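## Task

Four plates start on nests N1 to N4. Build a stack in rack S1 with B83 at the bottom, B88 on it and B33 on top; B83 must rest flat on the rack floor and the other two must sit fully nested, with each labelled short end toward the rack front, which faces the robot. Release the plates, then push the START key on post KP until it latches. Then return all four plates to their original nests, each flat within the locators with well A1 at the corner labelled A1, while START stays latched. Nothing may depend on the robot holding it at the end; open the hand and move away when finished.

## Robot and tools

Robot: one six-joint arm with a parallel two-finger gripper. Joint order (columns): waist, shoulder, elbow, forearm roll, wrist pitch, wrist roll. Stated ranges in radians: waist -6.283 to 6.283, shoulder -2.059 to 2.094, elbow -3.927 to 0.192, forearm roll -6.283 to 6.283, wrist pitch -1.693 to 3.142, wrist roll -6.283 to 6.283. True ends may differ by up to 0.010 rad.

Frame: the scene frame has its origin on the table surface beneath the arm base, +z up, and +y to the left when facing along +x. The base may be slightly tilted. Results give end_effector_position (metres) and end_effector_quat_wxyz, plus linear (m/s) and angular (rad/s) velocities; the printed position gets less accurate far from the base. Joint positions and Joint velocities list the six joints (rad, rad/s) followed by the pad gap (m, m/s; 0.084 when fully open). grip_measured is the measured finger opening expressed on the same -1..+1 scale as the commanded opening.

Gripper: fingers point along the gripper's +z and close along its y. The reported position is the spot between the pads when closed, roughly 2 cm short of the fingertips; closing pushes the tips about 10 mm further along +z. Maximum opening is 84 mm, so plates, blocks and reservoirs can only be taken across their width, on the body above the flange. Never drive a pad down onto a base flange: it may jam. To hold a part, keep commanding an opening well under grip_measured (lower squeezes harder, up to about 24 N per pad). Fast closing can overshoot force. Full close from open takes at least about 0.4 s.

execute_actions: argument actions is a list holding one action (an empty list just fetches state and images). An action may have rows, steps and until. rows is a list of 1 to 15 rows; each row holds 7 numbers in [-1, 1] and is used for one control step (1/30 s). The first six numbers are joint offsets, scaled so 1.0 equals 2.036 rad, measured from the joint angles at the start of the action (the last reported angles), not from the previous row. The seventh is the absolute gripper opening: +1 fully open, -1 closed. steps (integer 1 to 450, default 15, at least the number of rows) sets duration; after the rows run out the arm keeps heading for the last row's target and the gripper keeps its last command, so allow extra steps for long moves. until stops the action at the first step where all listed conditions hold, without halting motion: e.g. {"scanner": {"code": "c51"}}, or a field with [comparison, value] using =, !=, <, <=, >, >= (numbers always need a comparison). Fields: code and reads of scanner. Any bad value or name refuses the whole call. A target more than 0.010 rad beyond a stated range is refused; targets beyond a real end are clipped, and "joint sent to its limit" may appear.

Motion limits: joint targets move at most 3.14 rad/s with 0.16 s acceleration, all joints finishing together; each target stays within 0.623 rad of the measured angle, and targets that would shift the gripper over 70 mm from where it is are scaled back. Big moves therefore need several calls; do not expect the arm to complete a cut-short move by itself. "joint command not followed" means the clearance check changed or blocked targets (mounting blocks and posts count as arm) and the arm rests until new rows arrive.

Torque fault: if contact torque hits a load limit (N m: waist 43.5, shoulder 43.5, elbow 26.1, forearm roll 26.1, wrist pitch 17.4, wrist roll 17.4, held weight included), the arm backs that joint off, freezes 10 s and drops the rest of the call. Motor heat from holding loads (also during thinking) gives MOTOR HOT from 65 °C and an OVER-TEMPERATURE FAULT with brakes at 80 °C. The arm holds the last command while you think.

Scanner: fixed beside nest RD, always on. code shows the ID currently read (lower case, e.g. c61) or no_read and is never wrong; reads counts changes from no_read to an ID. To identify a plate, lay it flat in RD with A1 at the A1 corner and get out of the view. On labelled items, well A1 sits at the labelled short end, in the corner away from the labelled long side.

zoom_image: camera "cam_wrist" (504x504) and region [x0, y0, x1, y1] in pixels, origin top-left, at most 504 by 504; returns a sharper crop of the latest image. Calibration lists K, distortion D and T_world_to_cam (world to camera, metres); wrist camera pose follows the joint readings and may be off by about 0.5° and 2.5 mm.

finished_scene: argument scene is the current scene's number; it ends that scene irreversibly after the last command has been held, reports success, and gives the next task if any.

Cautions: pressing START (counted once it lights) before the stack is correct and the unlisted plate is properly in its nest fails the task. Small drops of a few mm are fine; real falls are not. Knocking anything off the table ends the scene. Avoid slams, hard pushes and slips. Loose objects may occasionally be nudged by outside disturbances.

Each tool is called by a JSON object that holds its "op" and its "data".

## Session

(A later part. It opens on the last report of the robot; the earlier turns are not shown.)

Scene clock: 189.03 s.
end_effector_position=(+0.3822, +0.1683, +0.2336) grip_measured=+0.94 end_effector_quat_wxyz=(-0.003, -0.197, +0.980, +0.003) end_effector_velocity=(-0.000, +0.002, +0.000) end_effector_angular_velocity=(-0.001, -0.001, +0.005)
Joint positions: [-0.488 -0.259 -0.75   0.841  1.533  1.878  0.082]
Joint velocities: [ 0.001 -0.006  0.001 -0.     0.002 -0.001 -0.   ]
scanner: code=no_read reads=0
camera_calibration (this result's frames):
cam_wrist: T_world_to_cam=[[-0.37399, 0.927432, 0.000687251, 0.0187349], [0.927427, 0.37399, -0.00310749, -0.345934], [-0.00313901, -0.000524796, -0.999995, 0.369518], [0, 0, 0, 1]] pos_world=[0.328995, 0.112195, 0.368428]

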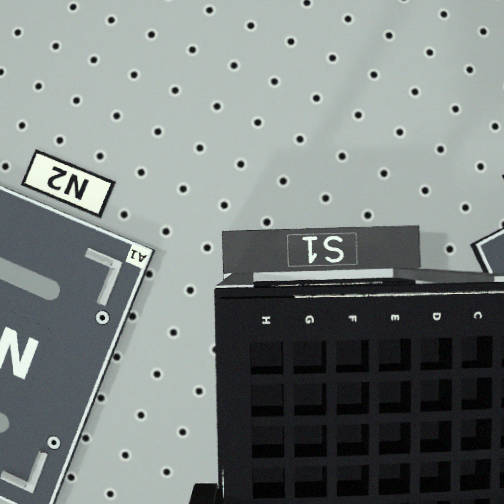

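{"op": "execute_actions", "data": {"actions": [{"rows":[[0.0268,-0.0025,0.016,0.0157,-0.029,-0.003,0]],"steps":16}]}}

{"op": "execute_actions", "data": {"actions": [{"rows":[[0.0055,0,0.0038,0.0033,-0.006,0,0],[0.0055,0,0.0038,0.0033,-0.006,0,0],[0.0055,0,0.0038,0.0033,-0.006,0,0],[0.011,0.0001,0.0077,0.0066,-0.012,-0.0001,0],[0.011,0.0001,0.0077,0.0066,-0.012,-0.0001,0],[0.011,0.0001,0.0077,0.0066,-0.012,-0.0001,0],[0.0165,0.0001,0.0115,0.0099,-0.018,-0.0002,0],[0.0165,0.0001,0.0115,0.0099,-0.018,-0.0002,0],[0.0165,0.0001,0.0115,0.0099,-0.018,-0.0002,0],[0.022,0.0002,0.0154,0.0132,-0.024,-0.0003,0]],"steps":18}]}}

Scene clock: 192.20 s.
end_effector_position=(+0.3865, +0.1703, +0.2147) grip_measured=+0.94 end_effector_quat_wxyz=(-0.000, -0.204, +0.979, +0.000) end_effector_velocity=(-0.001, +0.000, -0.001) end_effector_angular_velocity=(+0.002, +0.002, -0.001)
Joint positions: [-0.433 -0.265 -0.717  0.873  1.474  1.871  0.082]
Joint velocities: [0.001 0.    0.002 0.    0.001 0.    0.   ]
scanner: code=no_read reads=0
camera_calibration (this result's frames):
cam_wrist: T_world_to_cam=[[-0.387951, 0.921668, -0.00469037, 0.0260024], [0.921673, 0.387962, 0.00180429, -0.351929], [0.00348264, -0.00362301, -0.999987, 0.348631], [0, 0, 0, 1]] pos_world=[0.333237, 0.113833, 0.349384]

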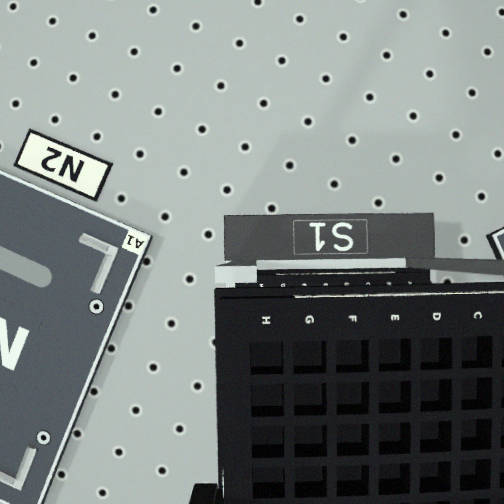

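Scene clock: 192.80 s.
end_effector_position=(+0.3871, +0.1702, +0.1973) grip_measured=+0.94 end_effector_quat_wxyz=(+0.000, -0.204, +0.979, +0.001) end_effector_velocity=(+0.000, -0.000, +0.000) end_effector_angular_velocity=(-0.001, -0.001, -0.001)
Joint positions: [-0.389 -0.264 -0.686  0.9    1.426  1.871  0.082]
Joint velocities: [-0.001 -0.    -0.     0.    -0.001  0.001 -0.   ]
scanner: code=no_read reads=0
camera_calibration (this result's frames):
cam_wrist: T_world_to_cam=[[-0.387123, 0.922017, -0.00447522, 0.0258248], [0.922017, 0.387137, 0.00292506, -0.352607], [0.00442948, -0.00299387, -0.999986, 0.330669], [0, 0, 0, 1]] pos_world=[0.333643, 0.113686, 0.331811]

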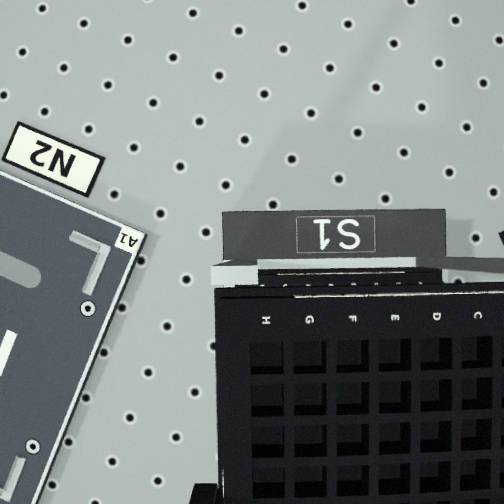

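{"op": "execute_actions", "data": {"actions": [{"rows":[[0.011,0.0002,0.0078,0.0065,-0.012,-0.0001,0],[0.011,0.0002,0.0078,0.0065,-0.012,-0.0001,0],[0.022,0.0004,0.0156,0.0131,-0.0239,-0.0002,0],[0.022,0.0004,0.0156,0.0131,-0.0239,-0.0002,0],[0.022,0.0004,0.0156,0.0131,-0.0239,-0.0002,0],[0.0354,0.0019,0.0231,0.0213,-0.0377,-0.0011,0],[0.0354,0.0019,0.0231,0.0213,-0.0377,-0.0011,0],[0.0354,0.0019,0.0231,0.0213,-0.0377,-0.0011,0],[0.0489,0.0039,0.0301,0.03,-0.0516,-0.0024,0],[0.0489,0.0039,0.0301,0.03,-0.0516,-0.0024,0],[0.0489,0.0039,0.0301,0.03,-0.0516,-0.0024,0],[0.0625,0.0066,0.0364,0.0391,-0.0653,-0.004,0],[0.0625,0.0066,0.0364,0.0391,-0.0653,-0.004,0],[0.0625,0.0066,0.0364,0.0391,-0.0653,-0.004,0],[0.0763,0.01,0.0421,0.0488,-0.079,-0.0061,0]],"steps":23}]}}

{"op": "execute_actions", "data": {"actions": [{"rows":[[0.0141,0.004,0.0049,0.0102,-0.0135,-0.0027,0],[0.0141,0.004,0.0049,0.0102,-0.0135,-0.0027,0],[0.0141,0.004,0.0049,0.0102,-0.0135,-0.0027,0],[0.0283,0.0088,0.0092,0.021,-0.027,-0.0058,0],[0.0283,0.0088,0.0092,0.021,-0.027,-0.0058,0],[0.0283,0.0088,0.0092,0.021,-0.027,-0.0058,0],[0.0427,0.0141,0.0129,0.0322,-0.0405,-0.0094,0],[0.0427,0.0141,0.0129,0.0322,-0.0405,-0.0094,0],[0.0427,0.0141,0.0129,0.0322,-0.0405,-0.0094,0],[0.0572,0.0201,0.016,0.0439,-0.054,-0.0133,0]],"steps":20}]}}

Scene clock: 198.20 s.
end_effector_position=(+0.3862, +0.1698, +0.1399) grip_measured=+0.94 end_effector_quat_wxyz=(-0.000, -0.202, +0.979, -0.000) end_effector_velocity=(+0.000, -0.000, +0.001) end_effector_angular_velocity=(-0.001, -0.002, +0.000)
Joint positions: [-0.234 -0.244 -0.6    0.999  1.265  1.858  0.082]
Joint velocities: [-0.002 -0.001  0.001 -0.    -0.001 -0.001 -0.   ]
scanner: code=no_read reads=0
camera_calibration (this result's frames):
cam_wrist: T_world_to_cam=[[-0.384273, 0.923204, -0.00541912, 0.0244475], [0.923212, 0.384287, 0.00178288, -0.351271], [0.00372846, -0.00431788, -0.999984, 0.273787], [0, 0, 0, 1]] pos_world=[0.332672, 0.113601, 0.274541]

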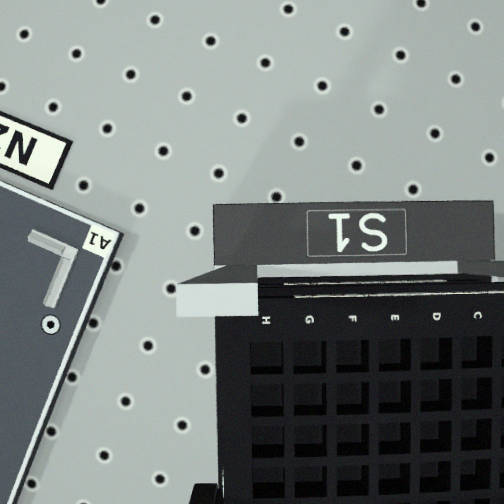

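Scene clock: 198.87 s.
end_effector_position=(+0.3870, +0.1706, +0.1000) grip_measured=+0.94 end_effector_quat_wxyz=(+0.000, -0.204, +0.979, -0.000) end_effector_velocity=(+0.000, +0.000, +0.000) end_effector_angular_velocity=(-0.001, -0.001, +0.001)
Joint positions: [-0.118 -0.203 -0.568  1.088  1.155  1.831  0.082]
Joint velocities: [ 0.     0.    -0.001  0.    -0.001 -0.    -0.   ]
scanner: code=no_read reads=0
camera_calibration (this result's frames):
cam_wrist: T_world_to_cam=[[-0.388288, 0.92152, -0.00569424, 0.0256631], [0.921526, 0.388307, 0.00270439, -0.352354], [0.00470327, -0.0041973, -0.99998, 0.233521], [0, 0, 0, 1]] pos_world=[0.333569, 0.114153, 0.234616]

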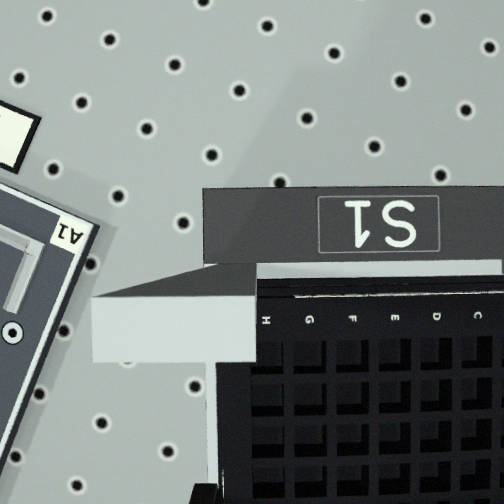

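{"op": "execute_actions", "data": {"actions": [{"rows":[[0.0095,0.0038,0.0031,0.008,-0.0092,-0.0037,0]],"steps":12}]}}

{"op": "execute_actions", "data": {"actions": [{"rows":[[0.0032,0.0015,0.0005,0.0027,-0.003,-0.0009,0]],"steps":10}]}}

Scene clock: 201.30 s.
end_effector_position=(+0.3862, +0.1701, +0.0931) grip_measured=+0.94 end_effector_quat_wxyz=(-0.000, -0.205, +0.979, -0.000) end_effector_velocity=(-0.001, +0.000, -0.000) end_effector_angular_velocity=(+0.003, +0.001, -0.001)
Joint positions: [-0.098 -0.195 -0.562  1.104  1.137  1.824  0.082]
Joint velocities: [-0.     0.     0.001  0.001  0.003  0.    -0.   ]
scanner: code=no_read reads=0
camera_calibration (this result's frames):
cam_wrist: T_world_to_cam=[[-0.389076, 0.921184, -0.00629519, 0.0261398], [0.921194, 0.389096, 0.00236269, -0.351418], [0.00462591, -0.00487983, -0.999977, 0.226812], [0, 0, 0, 1]] pos_world=[0.332846, 0.113763, 0.227802]

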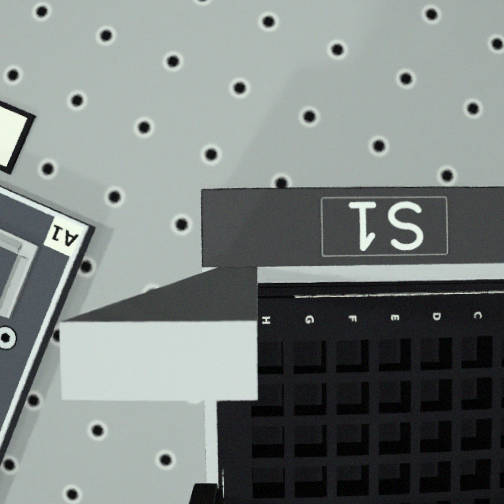

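Scene clock: 201.63 s.
end_effector_position=(+0.3862, +0.1701, +0.0910) grip_measured=+0.94 end_effector_quat_wxyz=(-0.000, -0.205, +0.979, -0.001) end_effector_velocity=(-0.000, +0.000, -0.000) end_effector_angular_velocity=(+0.001, +0.001, -0.000)
Joint positions: [-0.092 -0.192 -0.561  1.11   1.131  1.822  0.082]
Joint velocities: [-0.    -0.     0.    -0.     0.001 -0.    -0.   ]
scanner: code=no_read reads=0
camera_calibration (this result's frames):
cam_wrist: T_world_to_cam=[[-0.389082, 0.92118, -0.00657649, 0.0262008], [0.921191, 0.389104, 0.00237884, -0.351432], [0.00475028, -0.00513264, -0.999976, 0.224615], [0, 0, 0, 1]] pos_world=[0.332863, 0.113761, 0.225618]

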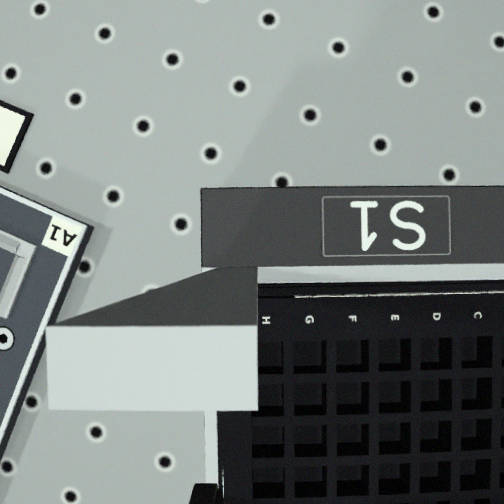

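{"op": "execute_actions", "data": {"actions": [{"rows":[[0.0015,0.0007,0.0002,0.0012,-0.0014,-0.0004,0]],"steps":10}]}}

Scene clock: 202.73 s.
end_effector_position=(+0.3864, +0.1701, +0.0901) grip_measured=+0.94 end_effector_quat_wxyz=(+0.000, -0.205, +0.979, -0.001) end_effector_velocity=(-0.000, +0.000, -0.000) end_effector_angular_velocity=(+0.001, +0.001, +0.000)
Joint positions: [-0.089 -0.191 -0.56   1.112  1.128  1.821  0.082]
Joint velocities: [ 0.001  0.     0.     0.001  0.001 -0.001  0.   ]
scanner: code=no_read reads=0
camera_calibration (this result's frames):
cam_wrist: T_world_to_cam=[[-0.389374, 0.921053, -0.00706457, 0.0264215], [0.921065, 0.389399, 0.00259182, -0.351625], [0.00513814, -0.00549774, -0.999972, 0.223674], [0, 0, 0, 1]] pos_world=[0.333008, 0.113817, 0.224766]

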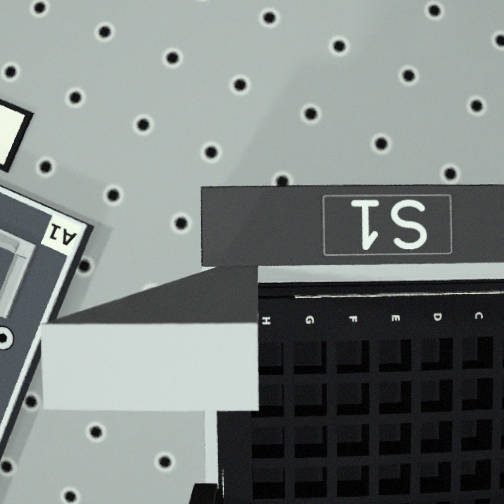

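{"op": "execute_actions", "data": {"actions": [{"rows":[[0,0,0,0,0,0,1],[0,0,0,0,0,0,1],[0,0,0,0,0,0,1],[0,0,0,0,0,0,1],[0,0,0,0,0,0,1],[0,0,0,0,0,0,1],[-0.0148,-0.0066,-0.0026,-0.012,0.0135,0.004,1],[-0.0148,-0.0066,-0.0026,-0.012,0.0135,0.004,1],[-0.0148,-0.0066,-0.0026,-0.012,0.0135,0.004,1],[-0.0148,-0.0066,-0.0026,-0.012,0.0135,0.004,1],[-0.0148,-0.0066,-0.0026,-0.012,0.0135,0.004,1],[-0.0712,-0.026,-0.0196,-0.0555,0.0673,0.0182,1]],"steps":22}]}}

{"op": "execute_actions", "data": {"actions": [{"rows":[[-0.054,-0.0095,-0.0275,-0.0356,0.0548,0.0066,1],[-0.054,-0.0095,-0.0275,-0.0356,0.0548,0.0066,1],[-0.054,-0.0095,-0.0275,-0.0356,0.0548,0.0066,1],[-0.054,-0.0095,-0.0275,-0.0356,0.0548,0.0066,1],[-0.1243,-0.0118,-0.0761,-0.0771,0.1321,0.0093,1]],"steps":16}]}}

{"op": "execute_actions", "data": {"actions": [{"rows":[[-0.0241,0.2515,-0.142,-0.0064,-0.0619,0.0766,1]],"steps":22}]}}

Scene clock: 209.87 s.
end_effector_position=(+0.3859, +0.1695, +0.1396) grip_measured=+1.00 end_effector_quat_wxyz=(-0.000, -0.202, +0.979, +0.000) end_effector_velocity=(-0.008, -0.002, -0.007) end_effector_angular_velocity=(+0.011, +0.023, -0.014)
Joint positions: [-0.234 -0.244 -0.599  1.     1.265  1.858  0.084]
Joint velocities: [ 0.007  0.009  0.013 -0.001  0.007  0.001  0.   ]
scanner: code=no_read reads=0
camera_calibration (this result's frames):
cam_wrist: T_world_to_cam=[[-0.383513, 0.923521, -0.00525044, 0.0241809], [0.923528, 0.383526, 0.00174069, -0.350866], [0.00362125, -0.00418135, -0.999985, 0.273519], [0, 0, 0, 1]] pos_world=[0.332318, 0.113378, 0.274253]

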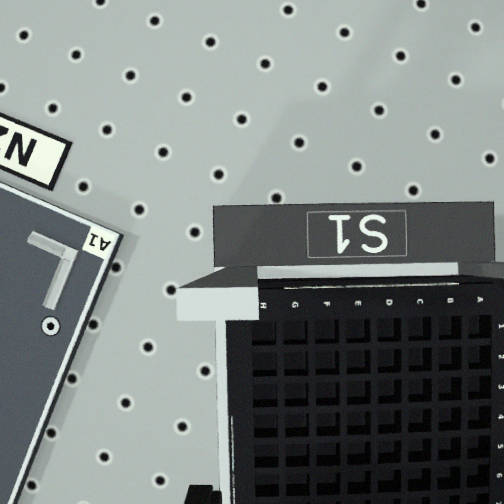

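Scene clock: 210.40 s.
end_effector_position=(+0.3835, +0.1710, +0.2349) grip_measured=+1.00 end_effector_quat_wxyz=(-0.002, -0.201, +0.980, +0.000) end_effector_velocity=(+0.000, +0.001, -0.000) end_effector_angular_velocity=(+0.001, +0.004, +0.004)
Joint positions: [-0.486 -0.267 -0.752  0.843  1.533  1.877  0.084]
Joint velocities: [ 0.003  0.001 -0.003 -0.001  0.003 -0.     0.   ]
scanner: code=no_read reads=0
camera_calibration (this result's frames):
cam_wrist: T_world_to_cam=[[-0.382223, 0.924062, -0.00388524, 0.0214819], [0.92407, 0.382222, -0.000856833, -0.348807], [0.000693259, -0.00391774, -0.999992, 0.369938], [0, 0, 0, 1]] pos_world=[0.330277, 0.114921, 0.36972]

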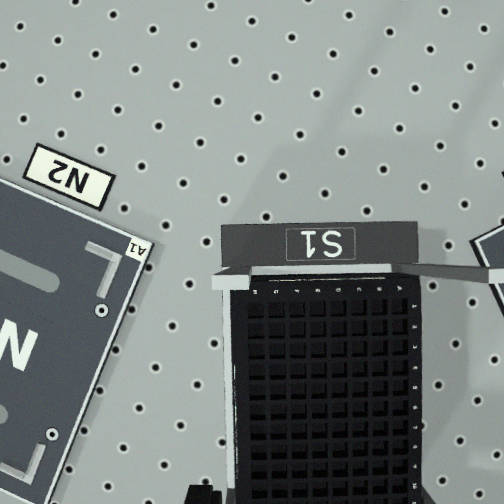

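Scene clock: 211.13 s.
end_effector_position=(+0.4426, +0.0320, +0.2295) grip_measured=+1.00 end_effector_quat_wxyz=(-0.001, -0.029, +1.000, -0.003) end_effector_velocity=(-0.004, -0.005, -0.005) end_effector_angular_velocity=(+0.009, +0.008, -0.016)
Joint positions: [-0.534  0.243 -1.041  0.83   1.408  2.033  0.084]
Joint velocities: [-0.001  0.014  0.006 -0.001 -0.001  0.001 -0.   ]
scanner: code=no_read reads=0
camera_calibration (this result's frames):
cam_wrist: T_world_to_cam=[[-0.045871, 0.998885, -0.0111192, 0.0229022], [0.998947, 0.0458773, 0.000310508, -0.372877], [0.000820279, -0.0110932, -0.999938, 0.364119], [0, 0, 0, 1]] pos_world=[0.373236, -0.00173085, 0.364467]

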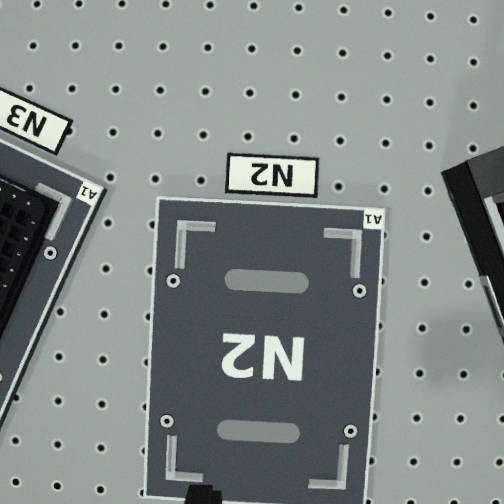

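{"op": "execute_actions", "data": {"actions": [{"rows":[[0.0278,0.3352,-0.0832,0.0942,-0.1633,0.0329,1]],"steps":30}]}}

Scene clock: 216.13 s.
end_effector_position=(+0.3947, -0.1750, +0.0642) grip_measured=+1.00 end_effector_quat_wxyz=(+0.001, +0.209, +0.978, -0.000) end_effector_velocity=(-0.003, -0.001, -0.003) end_effector_angular_velocity=(+0.003, +0.003, -0.007)
Joint positions: [-0.478  0.924 -1.21   1.022  1.076  2.1    0.084]
Joint velocities: [ 0.     0.008  0.001  0.001 -0.001  0.001  0.   ]
scanner: code=no_read reads=0
camera_calibration (this result's frames):
cam_wrist: T_world_to_cam=[[0.420863, 0.907107, -0.00564058, 0.0249777], [0.907124, -0.420847, 0.0037598, -0.361126], [0.00103672, -0.00669906, -0.999977, 0.197245], [0, 0, 0, 1]] pos_world=[0.31687, -0.173315, 0.198739]

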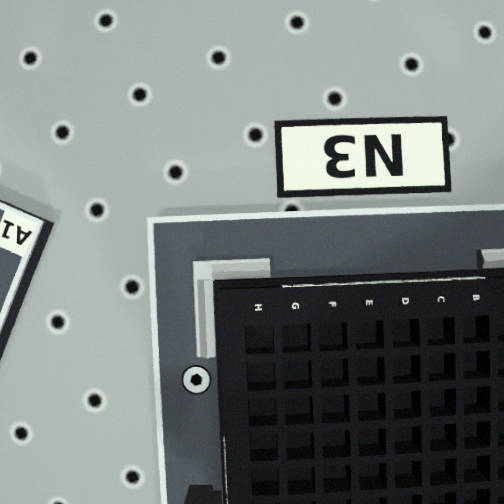

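{"op": "execute_actions", "data": {"actions": [{"rows":[[0.0102,0.0083,0.0004,0.0132,-0.0069,-0.0187,1]],"steps":15}]}}

Scene clock: 221.57 s.
end_effector_position=(+0.3938, -0.1756, +0.0523) grip_measured=+1.00 end_effector_quat_wxyz=(+0.001, +0.197, +0.980, -0.000) end_effector_velocity=(-0.002, -0.000, -0.002) end_effector_angular_velocity=(+0.002, +0.003, -0.003)
Joint positions: [-0.457  0.941 -1.209  1.048  1.061  2.062  0.084]
Joint velocities: [ 0.001  0.002  0.003  0.    -0.    -0.    -0.   ]
scanner: code=no_read reads=0
camera_calibration (this result's frames):
cam_wrist: T_world_to_cam=[[0.398947, 0.916956, -0.00578361, 0.0361865], [0.916973, -0.398928, 0.00415098, -0.360643], [0.00149902, -0.00695943, -0.999975, 0.185132], [0, 0, 0, 1]] pos_world=[0.315986, -0.175764, 0.186834]

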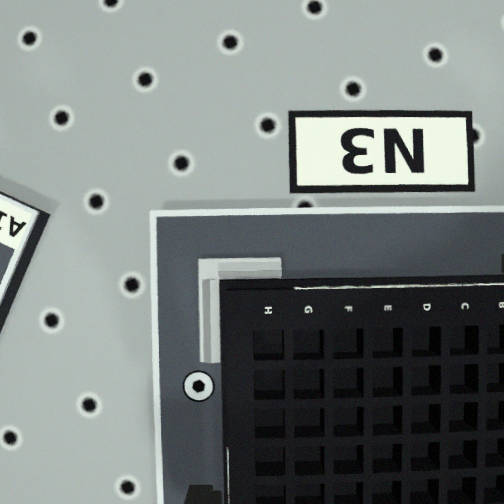

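{"op": "execute_actions", "data": {"actions": [{"rows":[[0.0108,0.007,0.0007,0.0133,-0.0068,-0.0071,1]],"steps":14}]}}

Scene clock: 224.20 s.
end_effector_position=(+0.3932, -0.1754, +0.0407) grip_measured=+1.00 end_effector_quat_wxyz=(+0.001, +0.196, +0.981, -0.001) end_effector_velocity=(+0.000, +0.000, +0.000) end_effector_angular_velocity=(+0.000, -0.001, -0.000)
Joint positions: [-0.435  0.955 -1.208  1.075  1.048  2.047  0.084]
Joint velocities: [ 0.    -0.001  0.     0.001  0.     0.    -0.   ]
scanner: code=no_read reads=0
camera_calibration (this result's frames):
cam_wrist: T_world_to_cam=[[0.397127, 0.917737, -0.00703427, 0.0370984], [0.917763, -0.397105, 0.00434371, -0.35997], [0.00119304, -0.0081808, -0.999966, 0.173441], [0, 0, 0, 1]] pos_world=[0.315427, -0.175573, 0.17526]

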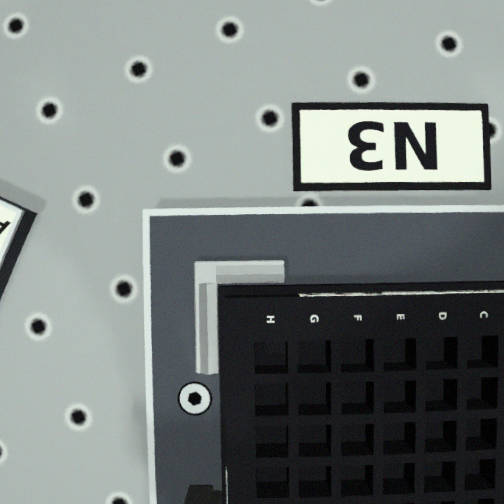

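{"op": "execute_actions", "data": {"actions": [{"rows":[[0,0,0,0,0,0,0],[0,0,0,0,0,0,0],[0,0,0,0,0,0,0],[0,0,0,0,0,0,0],[0,0,0,0,0,0,0],[0,0,0,0,0,0,0],[0,0,0,0,0,0,0],[0,0,0,0,0,0,0],[0,0,0,0,0,0,0],[0,0,0,0,0,0,0],[0,0,0,0,0,0,0],[0,0,0,0,0,0,0],[-0.0216,-0.014,-0.0014,-0.0266,0.0136,0.0142,0]],"steps":24}]}}

Scene clock: 226.37 s.
end_effector_position=(+0.3928, -0.1757, +0.0630) grip_measured=+0.94 end_effector_quat_wxyz=(-0.000, +0.199, +0.980, +0.001) end_effector_velocity=(+0.006, -0.000, +0.003) end_effector_angular_velocity=(-0.005, -0.007, +0.008)
Joint positions: [-0.479  0.928 -1.209  1.021  1.075  2.076  0.082]
Joint velocities: [-0.001 -0.004 -0.009  0.001  0.001  0.     0.   ]
scanner: code=no_read reads=0
camera_calibration (this result's frames):
cam_wrist: T_world_to_cam=[[0.402584, 0.915371, -0.00472229, 0.0349911], [0.915383, -0.402582, 0.00152828, -0.359632], [-0.000502165, -0.00493797, -0.999988, 0.196996], [0, 0, 0, 1]] pos_world=[0.315213, -0.175838, 0.197709]

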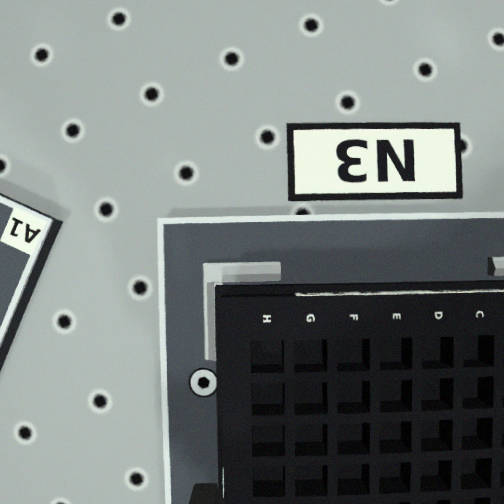

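{"op": "execute_actions", "data": {"actions": [{"rows":[[-0.028,-0.336,0.081,-0.0943,0.1636,-0.0211,0]],"steps":28}]}}

{"op": "execute_actions", "data": {"actions": [{"rows":[[0.0241,-0.2515,0.142,0.0064,0.0619,-0.0766,0]],"steps":26}]}}

Scene clock: 228.70 s.
end_effector_position=(+0.4430, +0.0312, +0.2300) grip_measured=+0.94 end_effector_quat_wxyz=(-0.001, -0.029, +1.000, -0.003) end_effector_velocity=(+0.005, +0.004, +0.007) end_effector_angular_velocity=(-0.011, -0.009, +0.017)
Joint positions: [-0.535  0.246 -1.044  0.829  1.408  2.033  0.082]
Joint velocities: [-0.001 -0.014 -0.01  -0.001  0.002 -0.     0.   ]
scanner: code=no_read reads=0
camera_calibration (this result's frames):
cam_wrist: T_world_to_cam=[[-0.045111, 0.998917, -0.0114117, 0.0234794], [0.998981, 0.0451222, 0.000727686, -0.373391], [0.00124182, -0.0113673, -0.999935, 0.364445], [0, 0, 0, 1]] pos_world=[0.373617, -0.00246303, 0.364961]

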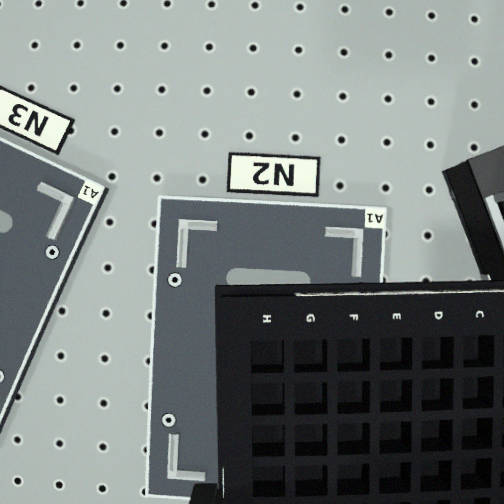

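Scene clock: 229.57 s.
end_effector_position=(+0.3842, +0.1709, +0.2357) grip_measured=+0.94 end_effector_quat_wxyz=(-0.002, -0.201, +0.980, +0.000) end_effector_velocity=(-0.000, +0.002, +0.000) end_effector_angular_velocity=(-0.001, -0.000, +0.004)
Joint positions: [-0.487 -0.266 -0.755  0.842  1.534  1.877  0.082]
Joint velocities: [ 0.001 -0.006  0.002 -0.     0.001 -0.     0.   ]
scanner: code=no_read reads=0
camera_calibration (this result's frames):
cam_wrist: T_world_to_cam=[[-0.382369, 0.923997, -0.00481607, 0.0221623], [0.924009, 0.382371, -0.000496238, -0.34947], [0.001383, -0.00463984, -0.999988, 0.370588], [0, 0, 0, 1]] pos_world=[0.330875, 0.114869, 0.370516]

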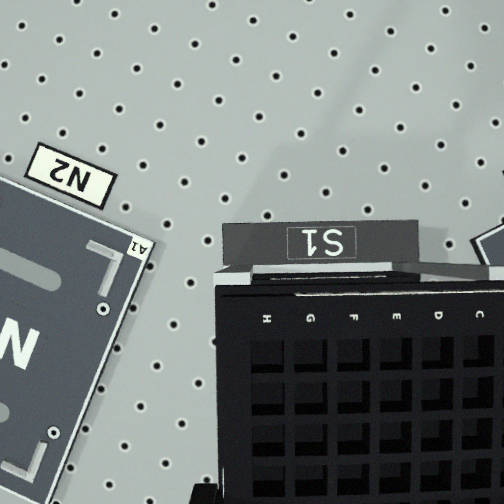

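Target [-.433,-.264,-.718,.873,1.474,1.872].

{"op": "execute_actions", "data": {"actions": [{"rows":[[0.0265,0.001,0.0182,0.0152,-0.0295,-0.0025,0]],"steps":16}]}}

{"op": "execute_actions", "data": {"actions": [{"rows":[[0.0055,0,0.0038,0.0033,-0.006,0,0],[0.0055,0,0.0038,0.0033,-0.006,0,0],[0.0055,0,0.0038,0.0033,-0.006,0,0],[0.011,0.0001,0.0077,0.0066,-0.012,-0.0001,0],[0.011,0.0001,0.0077,0.0066,-0.012,-0.0001,0],[0.011,0.0001,0.0077,0.0066,-0.012,-0.0001,0],[0.0165,0.0001,0.0115,0.0099,-0.018,-0.0002,0],[0.0165,0.0001,0.0115,0.0099,-0.018,-0.0002,0],[0.0165,0.0001,0.0115,0.0099,-0.018,-0.0002,0],[0.022,0.0002,0.0154,0.0132,-0.024,-0.0003,0]],"steps":18}]}}

Scene clock: 232.73 s.
end_effector_position=(+0.3867, +0.1702, +0.2146) grip_measured=+0.94 end_effector_quat_wxyz=(-0.001, -0.204, +0.979, +0.000) end_effector_velocity=(-0.000, -0.000, -0.001) end_effector_angular_velocity=(+0.001, +0.002, -0.001)
Joint positions: [-0.433 -0.264 -0.718  0.873  1.474  1.872  0.082]
Joint velocities: [ 0.001  0.001  0.001 -0.    -0.    -0.     0.   ]
scanner: code=no_read reads=0
camera_calibration (this result's frames):
cam_wrist: T_world_to_cam=[[-0.387142, 0.922009, -0.00461395, 0.0257678], [0.922015, 0.387152, 0.00143309, -0.351985], [0.00310762, -0.00369932, -0.999988, 0.348632], [0, 0, 0, 1]] pos_world=[0.333427, 0.113803, 0.349252]

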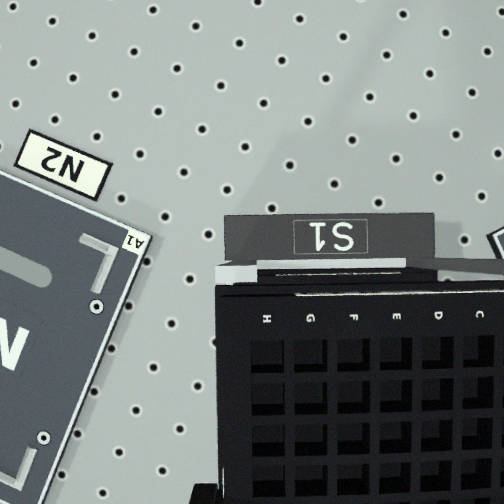

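Scene clock: 233.33 s.
end_effector_position=(+0.3874, +0.1701, +0.1972) grip_measured=+0.94 end_effector_quat_wxyz=(+0.000, -0.203, +0.979, +0.000) end_effector_velocity=(+0.001, +0.000, +0.001) end_effector_angular_velocity=(-0.001, -0.003, +0.001)
Joint positions: [-0.388 -0.263 -0.687  0.9    1.425  1.872  0.082]
Joint velocities: [-0.001 -0.001 -0.001  0.001 -0.001  0.    -0.   ]
scanner: code=no_read reads=0
camera_calibration (this result's frames):
cam_wrist: T_world_to_cam=[[-0.386505, 0.922275, -0.00473228, 0.0257657], [0.922277, 0.38652, 0.00281212, -0.352856], [0.00442267, -0.00327757, -0.999985, 0.330665], [0, 0, 0, 1]] pos_world=[0.333927, 0.113706, 0.331774]

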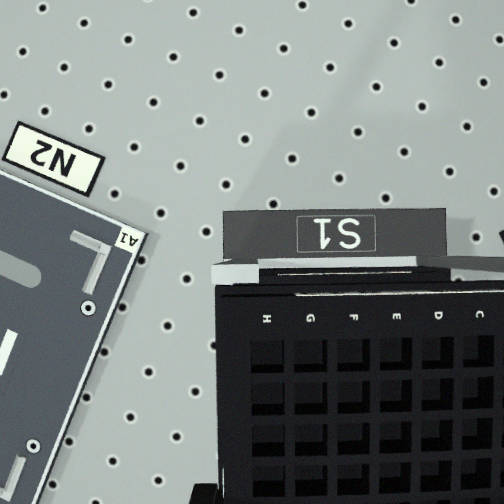

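{"op": "execute_actions", "data": {"actions": [{"rows":[[0.011,0.0002,0.0078,0.0065,-0.012,-0.0001,0],[0.011,0.0002,0.0078,0.0065,-0.012,-0.0001,0],[0.022,0.0004,0.0156,0.0131,-0.0239,-0.0002,0],[0.022,0.0004,0.0156,0.0131,-0.0239,-0.0002,0],[0.022,0.0004,0.0156,0.0131,-0.0239,-0.0002,0],[0.0354,0.0019,0.0231,0.0213,-0.0377,-0.0011,0],[0.0354,0.0019,0.0231,0.0213,-0.0377,-0.0011,0],[0.0354,0.0019,0.0231,0.0213,-0.0377,-0.0011,0],[0.0489,0.0039,0.0301,0.03,-0.0516,-0.0024,0],[0.0489,0.0039,0.0301,0.03,-0.0516,-0.0024,0],[0.0489,0.0039,0.0301,0.03,-0.0516,-0.0024,0],[0.0625,0.0066,0.0364,0.0391,-0.0653,-0.004,0],[0.0625,0.0066,0.0364,0.0391,-0.0653,-0.004,0],[0.0625,0.0066,0.0364,0.0391,-0.0653,-0.004,0],[0.0763,0.01,0.0421,0.0488,-0.079,-0.0061,0]],"steps":23}]}}

{"op": "execute_actions", "data": {"actions": [{"rows":[[0.0141,0.004,0.0049,0.0102,-0.0135,-0.0027,0],[0.0141,0.004,0.0049,0.0102,-0.0135,-0.0027,0],[0.0141,0.004,0.0049,0.0102,-0.0135,-0.0027,0],[0.0283,0.0088,0.0092,0.021,-0.027,-0.0058,0],[0.0283,0.0088,0.0092,0.021,-0.027,-0.0058,0],[0.0283,0.0088,0.0092,0.021,-0.027,-0.0058,0],[0.0427,0.0141,0.0129,0.0322,-0.0405,-0.0094,0]],"steps":17}]}}

Scene clock: 239.17 s.
end_effector_position=(+0.3866, +0.1698, +0.1398) grip_measured=+0.94 end_effector_quat_wxyz=(-0.000, -0.202, +0.979, -0.000) end_effector_velocity=(+0.000, +0.000, +0.000) end_effector_angular_velocity=(+0.000, -0.001, +0.000)
Joint positions: [-0.233 -0.243 -0.602  0.999  1.265  1.859  0.082]
Joint velocities: [-0.    -0.001  0.     0.001 -0.    -0.    -0.   ]
scanner: code=no_read reads=0
camera_calibration (this result's frames):
cam_wrist: T_world_to_cam=[[-0.383831, 0.923385, -0.00578257, 0.0244223], [0.923395, 0.383846, 0.00187104, -0.351683], [0.00394731, -0.00462144, -0.999982, 0.273729], [0, 0, 0, 1]] pos_world=[0.333036, 0.113706, 0.274523]

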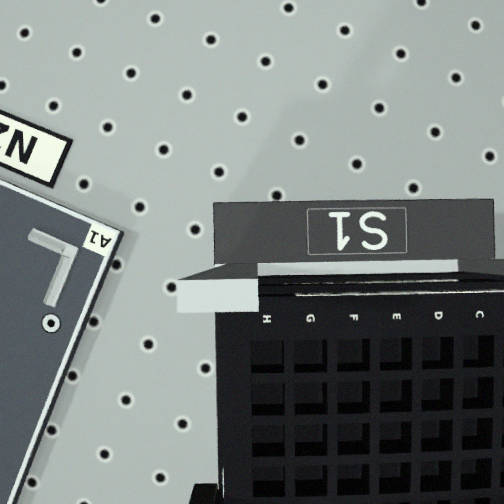

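Scene clock: 239.73 s.
end_effector_position=(+0.3869, +0.1703, +0.1098) grip_measured=+0.94 end_effector_quat_wxyz=(-0.000, -0.203, +0.979, +0.000) end_effector_velocity=(+0.003, +0.002, +0.001) end_effector_angular_velocity=(+0.000, -0.005, +0.006)
Joint positions: [-0.147 -0.214 -0.575  1.064  1.182  1.84   0.082]
Joint velocities: [ 0.    -0.001 -0.006  0.002  0.    -0.001 -0.   ]
scanner: code=no_read reads=0
camera_calibration (this result's frames):
cam_wrist: T_world_to_cam=[[-0.386312, 0.922353, -0.00535145, 0.024991], [0.92236, 0.386327, 0.0019957, -0.352077], [0.00390814, -0.004165, -0.999984, 0.243614], [0, 0, 0, 1]] pos_world=[0.333444, 0.113981, 0.244446]

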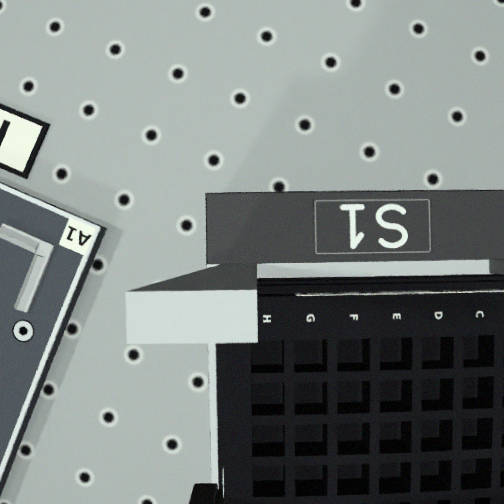

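{"op": "execute_actions", "data": {"actions": [{"rows":[[0.0083,0.0033,0.0025,0.0068,-0.0081,-0.0032,0]],"steps":12}]}}

{"op": "execute_actions", "data": {"actions": [{"rows":[[0.0012,0.0005,0.0002,0.001,-0.0011,-0.0003,0]],"steps":10}]}}

Scene clock: 242.00 s.
end_effector_position=(+0.3866, +0.1700, +0.1039) grip_measured=+0.94 end_effector_quat_wxyz=(-0.000, -0.204, +0.979, -0.000) end_effector_velocity=(-0.000, +0.000, -0.000) end_effector_angular_velocity=(+0.001, +0.001, +0.000)
Joint positions: [-0.13  -0.208 -0.57   1.078  1.166  1.834  0.082]
Joint velocities: [-0.    -0.     0.    -0.     0.001 -0.     0.   ]
scanner: code=no_read reads=0
camera_calibration (this result's frames):
cam_wrist: T_world_to_cam=[[-0.387701, 0.921767, -0.00574069, 0.0257614], [0.921776, 0.387717, 0.0020338, -0.351733], [0.00410046, -0.00450313, -0.999981, 0.237657], [0, 0, 0, 1]] pos_world=[0.333232, 0.113697, 0.238516]

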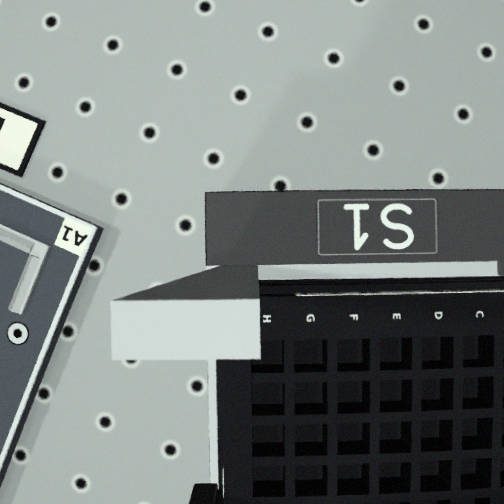

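Scene clock: 242.33 s.
end_effector_position=(+0.3866, +0.1700, +0.1030) grip_measured=+0.94 end_effector_quat_wxyz=(-0.000, -0.204, +0.979, -0.000) end_effector_velocity=(+0.000, +0.000, +0.000) end_effector_angular_velocity=(-0.000, -0.000, +0.000)
Joint positions: [-0.127 -0.207 -0.569  1.08   1.164  1.833  0.082]
Joint velocities: [-0.     0.    -0.001  0.    -0.     0.     0.   ]
scanner: code=no_read reads=0
camera_calibration (this result's frames):
cam_wrist: T_world_to_cam=[[-0.387704, 0.921766, -0.00574372, 0.0257504], [0.921774, 0.387721, 0.00206681, -0.35176], [0.00413207, -0.0044931, -0.999981, 0.23682], [0, 0, 0, 1]] pos_world=[0.333248, 0.113713, 0.237691]

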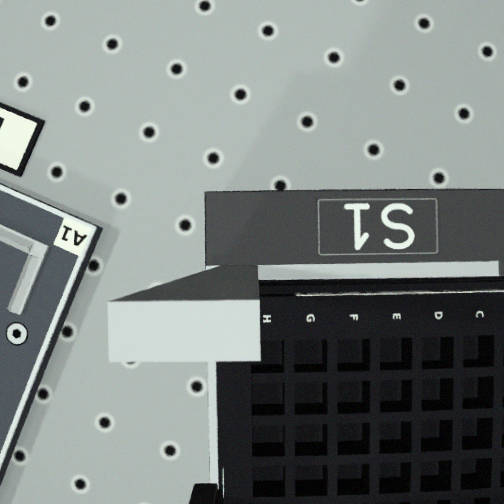

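{"op": "execute_actions", "data": {"actions": [{"rows":[[0,0,0,0,0,0,1],[0,0,0,0,0,0,1],[0,0,0,0,0,0,1],[0,0,0,0,0,0,1],[0,0,0,0,0,0,1],[0,0,0,0,0,0,1],[-0.0145,-0.0057,-0.0034,-0.0115,0.0135,0.0037,1],[-0.0145,-0.0057,-0.0034,-0.0115,0.0135,0.0037,1],[-0.0145,-0.0057,-0.0034,-0.0115,0.0135,0.0037,1],[-0.0145,-0.0057,-0.0034,-0.0115,0.0135,0.0037,1],[-0.0145,-0.0057,-0.0034,-0.0115,0.0135,0.0037,1],[-0.0525,-0.0182,-0.0157,-0.0398,0.0496,0.0128,1]],"steps":20}]}}

{"op": "execute_actions", "data": {"actions": [{"rows":[[-0.054,-0.0095,-0.0275,-0.0356,0.0548,0.0066,1],[-0.054,-0.0095,-0.0275,-0.0356,0.0548,0.0066,1],[-0.054,-0.0095,-0.0275,-0.0356,0.0548,0.0066,1],[-0.054,-0.0095,-0.0275,-0.0356,0.0548,0.0066,1],[-0.1243,-0.0118,-0.0761,-0.0771,0.1321,0.0093,1]],"steps":16}]}}

{"op": "execute_actions", "data": {"actions": [{"rows":[[0.0643,-0.3826,0.1631,0.0344,0.0928,-0.0275,-1]],"steps":28}]}}

Scene clock: 246.53 s.
end_effector_position=(+0.3868, +0.1696, +0.1403) grip_measured=+1.00 end_effector_quat_wxyz=(+0.000, -0.202, +0.979, -0.001) end_effector_velocity=(-0.018, -0.005, -0.014) end_effector_angular_velocity=(+0.022, +0.044, -0.034)
Joint positions: [-0.234 -0.244 -0.601  1.     1.264  1.859  0.084]
Joint velocities: [ 0.008  0.015  0.032 -0.003  0.015  0.002 -0.   ]
scanner: code=no_read reads=0
camera_calibration (this result's frames):
cam_wrist: T_world_to_cam=[[-0.383823, 0.92338, -0.0069658, 0.0248094], [0.92339, 0.383851, 0.00316016, -0.352017], [0.00559186, -0.0052192, -0.999971, 0.273654], [0, 0, 0, 1]] pos_world=[0.333041, 0.113642, 0.274931]

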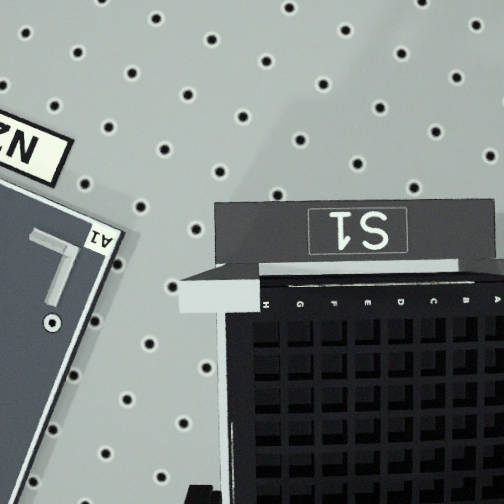

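Scene clock: 247.07 s.
end_effector_position=(+0.3843, +0.1711, +0.2357) grip_measured=+1.00 end_effector_quat_wxyz=(-0.001, -0.201, +0.980, -0.000) end_effector_velocity=(+0.000, +0.002, -0.000) end_effector_angular_velocity=(+0.001, +0.005, +0.004)
Joint positions: [-0.486 -0.267 -0.754  0.843  1.533  1.878  0.084]
Joint velocities: [ 0.003  0.001 -0.004 -0.001  0.004  0.     0.   ]
scanner: code=no_read reads=0
camera_calibration (this result's frames):
cam_wrist: T_world_to_cam=[[-0.382416, 0.923971, -0.00597361, 0.0222864], [0.923987, 0.382424, 0.00020726, -0.349768], [0.00247595, -0.00544028, -0.999982, 0.370311], [0, 0, 0, 1]] pos_world=[0.330787, 0.115182, 0.37051]

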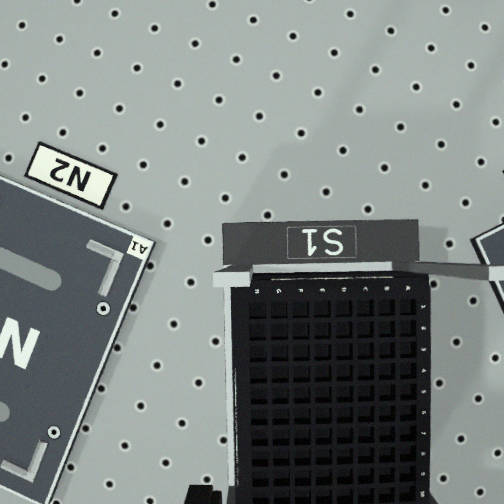

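Scene clock: 248.00 s.
end_effector_position=(+0.2654, +0.3201, +0.1987) grip_measured=-1.00 end_effector_quat_wxyz=(+0.000, -0.428, +0.904, -0.001) end_effector_velocity=(-0.001, +0.002, +0.000) end_effector_angular_velocity=(-0.002, -0.002, +0.007)
Joint positions: [-0.355 -1.045 -0.422  0.913  1.722  1.822  0.   ]
Joint velocities: [ 0.001 -0.008 -0.001  0.001  0.001  0.     0.   ]
scanner: code=no_read reads=0
camera_calibration (this result's frames):
cam_wrist: T_world_to_cam=[[-0.764726, 0.644318, -0.00697437, 0.0300856], [0.644316, 0.764754, 0.00288671, -0.345667], [0.00719364, -0.00228616, -0.999972, 0.332141], [0, 0, 0, 1]] pos_world=[0.243336, 0.245725, 0.333339]

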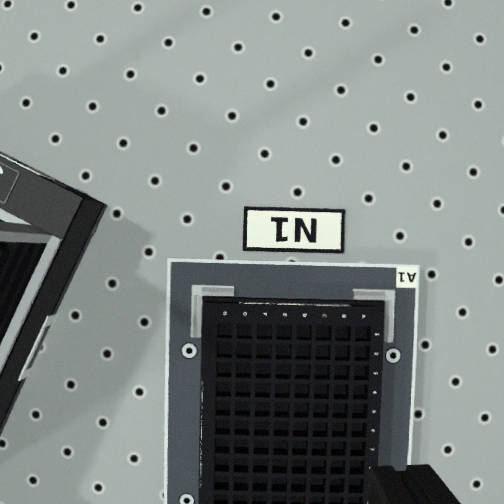

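N1 fine. Go to pre-pose.

{"op": "execute_actions", "data": {"actions": [{"rows":[[0.0835,-0.1483,0.1208,0.0923,0.1645,0.8993,-1]],"steps":30}]}}

Scene clock: 249.60 s.
end_effector_position=(+0.1225, +0.3830, +0.1402) grip_measured=-1.00 end_effector_quat_wxyz=(-0.222, +0.359, +0.905, +0.053) end_effector_velocity=(-0.001, -0.000, -0.000) end_effector_angular_velocity=(-0.002, +0.003, -0.005)
Joint positions: [-0.186 -1.346 -0.176  1.101  2.056  3.652  0.   ]
Joint velocities: [ 0.001 -0.002  0.002 -0.     0.     0.006  0.   ]
scanner: code=no_read reads=0
camera_calibration (this result's frames):
cam_wrist: T_world_to_cam=[[0.679686, 0.729659, -0.0749979, -0.320227], [0.635178, -0.636626, -0.437328, 0.298056], [-0.366846, 0.249609, -0.896169, 0.209584], [0, 0, 0, 1]] pos_world=[0.10522, 0.371092, 0.294155]

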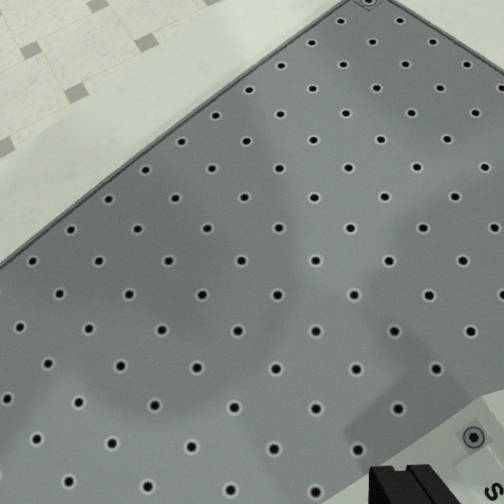

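{"op": "execute_actions", "data": {"actions": [{"rows":[[0.0192,0.0957,-0.032,-0.0205,-0.0466,0,-1]],"steps":18}]}}

Scene clock: 257.80 s.
end_effector_position=(+0.1523, +0.3729, +0.1404) grip_measured=-1.00 end_effector_quat_wxyz=(-0.225, +0.407, +0.885, +0.040) end_effector_velocity=(+0.001, -0.000, +0.000) end_effector_angular_velocity=(-0.000, +0.000, -0.002)
Joint positions: [-0.147 -1.152 -0.241  1.059  1.962  3.652  0.   ]
Joint velocities: [ 0.     0.004 -0.001 -0.    -0.001 -0.     0.   ]
scanner: code=no_read reads=0
camera_calibration (this result's frames):
cam_wrist: T_world_to_cam=[[0.742546, 0.658557, -0.122179, -0.309539], [0.559545, -0.710176, -0.42727, 0.310342], [-0.36815, 0.248903, -0.895831, 0.223623], [0, 0, 0, 1]] pos_world=[0.138523, 0.368586, 0.295109]

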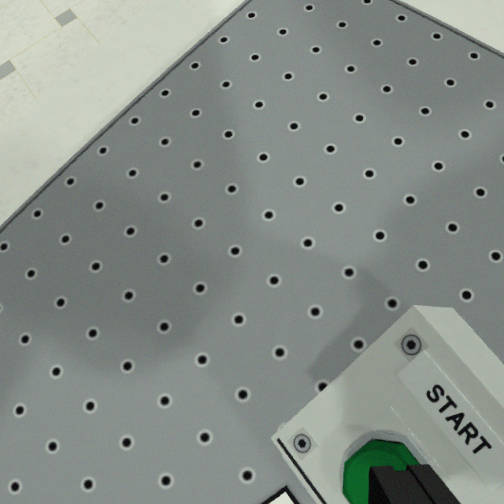

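{"op": "execute_actions", "data": {"actions": [{"rows":[[0.094,-0.0136,0.0179,0.0296,-0.0841,0,-1]],"steps":18}]}}

Scene clock: 264.30 s.
end_effector_position=(+0.1504, +0.3841, +0.1186) grip_measured=-1.00 end_effector_quat_wxyz=(-0.223, +0.369, +0.901, +0.050) end_effector_velocity=(-0.001, -0.000, -0.000) end_effector_angular_velocity=(+0.000, +0.002, +0.001)
Joint positions: [ 0.044 -1.18  -0.205  1.119  1.791  3.652  0.   ]
Joint velocities: [ 0.002 -0.     0.001  0.    -0.001 -0.     0.   ]
scanner: code=no_read reads=0
camera_calibration (this result's frames):
cam_wrist: T_world_to_cam=[[0.693872, 0.71501, -0.0854513, -0.336907], [0.619553, -0.65325, -0.435223, 0.2801], [-0.36701, 0.249048, -0.896258, 0.200459], [0, 0, 0, 1]] pos_world=[0.133805, 0.373944, 0.27278]

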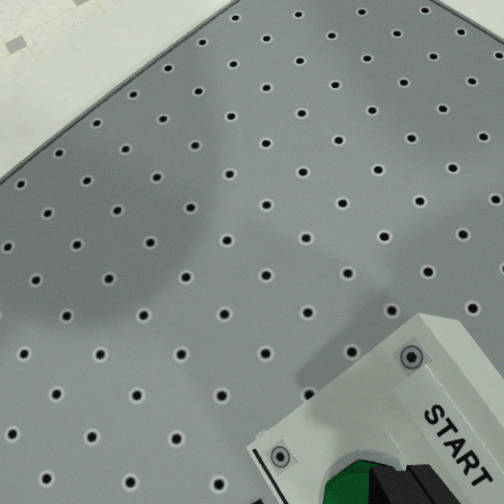

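{"op": "execute_actions", "data": {"actions": [{"rows":[[0.0461,-0.0121,0.0139,0.0118,-0.0418,0,-1]],"steps":16}]}}

{"op": "execute_actions", "data": {"actions": [{"rows":[[0.0106,-0.0028,0.0032,0.0027,-0.0096,0,-1]],"steps":12}]}}

Scene clock: 268.63 s.
end_effector_position=(+0.1458, +0.3872, +0.1074) grip_measured=-1.00 end_effector_quat_wxyz=(-0.222, +0.353, +0.907, +0.054) end_effector_velocity=(-0.001, -0.000, -0.000) end_effector_angular_velocity=(-0.000, +0.002, +0.000)
Joint positions: [ 0.138 -1.204 -0.177  1.143  1.706  3.652  0.   ]
Joint velocities: [ 0.001 -0.001  0.001 -0.     0.     0.     0.   ]
scanner: code=no_read reads=0
camera_calibration (this result's frames):
cam_wrist: T_world_to_cam=[[0.670984, 0.738228, -0.0692821, -0.344276], [0.644556, -0.626916, -0.437634, 0.266525], [-0.366508, 0.248989, -0.89648, 0.1879], [0, 0, 0, 1]] pos_world=[0.12808, 0.374458, 0.261237]

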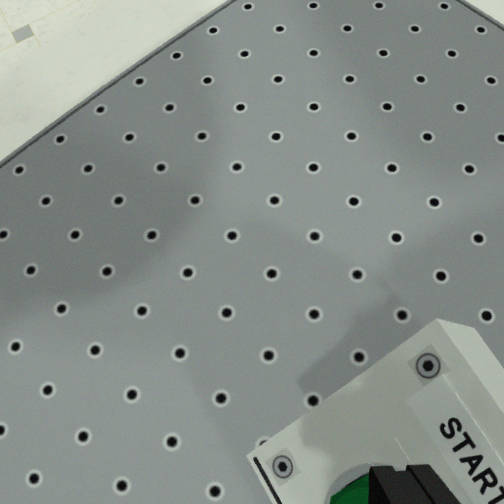

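Scene clock: 269.03 s.
end_effector_position=(+0.1449, +0.3881, +0.1050) grip_measured=-1.00 end_effector_quat_wxyz=(-0.221, +0.349, +0.909, +0.055) end_effector_velocity=(-0.002, +0.000, -0.000) end_effector_angular_velocity=(+0.002, +0.007, -0.000)
Joint positions: [ 0.159 -1.21  -0.171  1.149  1.686  3.652  0.   ]
Joint velocities: [0.002 0.    0.002 0.001 0.004 0.    0.   ]
scanner: code=no_read reads=0
camera_calibration (this result's frames):
cam_wrist: T_world_to_cam=[[0.665862, 0.743267, -0.0646698, -0.34618], [0.650455, -0.620794, -0.437633, 0.263381], [-0.365425, 0.249339, -0.896825, 0.184992], [0, 0, 0, 1]] pos_world=[0.126791, 0.374684, 0.258782]

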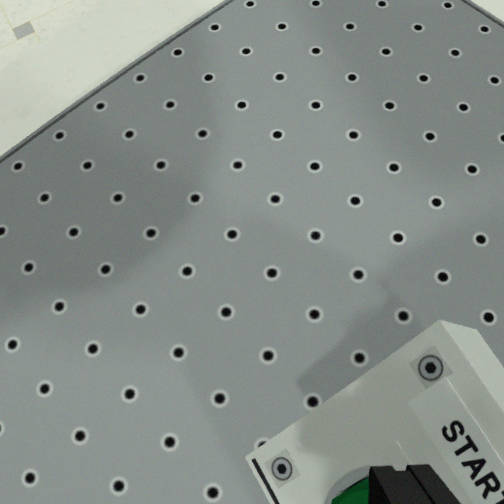

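{"op": "execute_actions", "data": {"actions": [{"rows":[[0.0106,-0.0028,0.0032,0.0027,-0.0096,0,-1]],"steps":12}]}}

{"op": "execute_actions", "data": {"actions": [{"rows":[[0.0106,-0.0028,0.0032,0.0027,-0.0096,0,-1]],"steps":12}]}}

Scene clock: 270.30 s.
end_effector_position=(+0.1438, +0.3889, +0.1026) grip_measured=-1.00 end_effector_quat_wxyz=(-0.221, +0.346, +0.910, +0.057) end_effector_velocity=(-0.000, -0.000, -0.000) end_effector_angular_velocity=(-0.000, +0.000, -0.001)
Joint positions: [ 0.18  -1.216 -0.164  1.154  1.666  3.652  0.   ]
Joint velocities: [ 0.     0.     0.001  0.    -0.     0.     0.   ]
scanner: code=no_read reads=0
camera_calibration (this result's frames):
cam_wrist: T_world_to_cam=[[0.660808, 0.748111, -0.0605133, -0.347749], [0.655801, -0.614718, -0.438232, 0.260514], [-0.365045, 0.249903, -0.896823, 0.181959], [0, 0, 0, 1]] pos_world=[0.125374, 0.374825, 0.256307]

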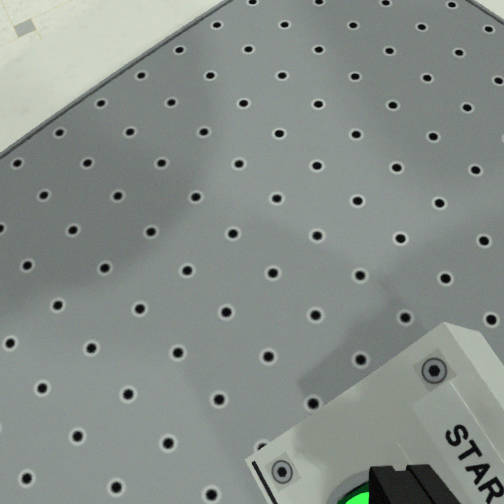

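Scene clock: 270.70 s.
end_effector_position=(+0.1429, +0.3897, +0.1005) grip_measured=-1.00 end_effector_quat_wxyz=(-0.220, +0.342, +0.912, +0.058) end_effector_velocity=(-0.000, +0.000, -0.000) end_effector_angular_velocity=(+0.003, +0.000, -0.002)
Joint positions: [ 0.201 -1.222 -0.159  1.159  1.646  3.652  0.   ]
Joint velocities: [ 0.002  0.001  0.002  0.004 -0.002 -0.     0.   ]
scanner: code=no_read reads=0
camera_calibration (this result's frames):
cam_wrist: T_world_to_cam=[[0.655501, 0.753107, -0.0561112, -0.3495], [0.661828, -0.608659, -0.437628, 0.257352], [-0.363733, 0.24973, -0.897404, 0.179422], [0, 0, 0, 1]] pos_world=[0.124037, 0.375043, 0.254028]

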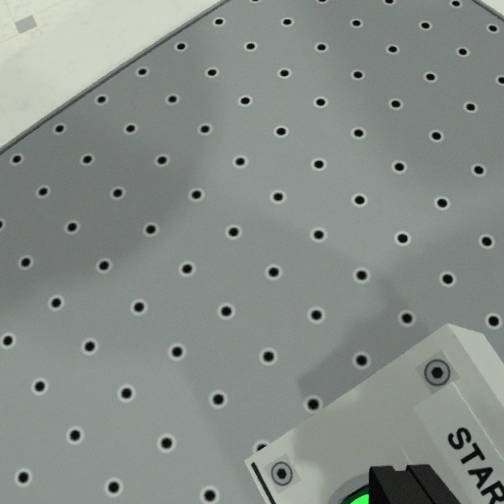

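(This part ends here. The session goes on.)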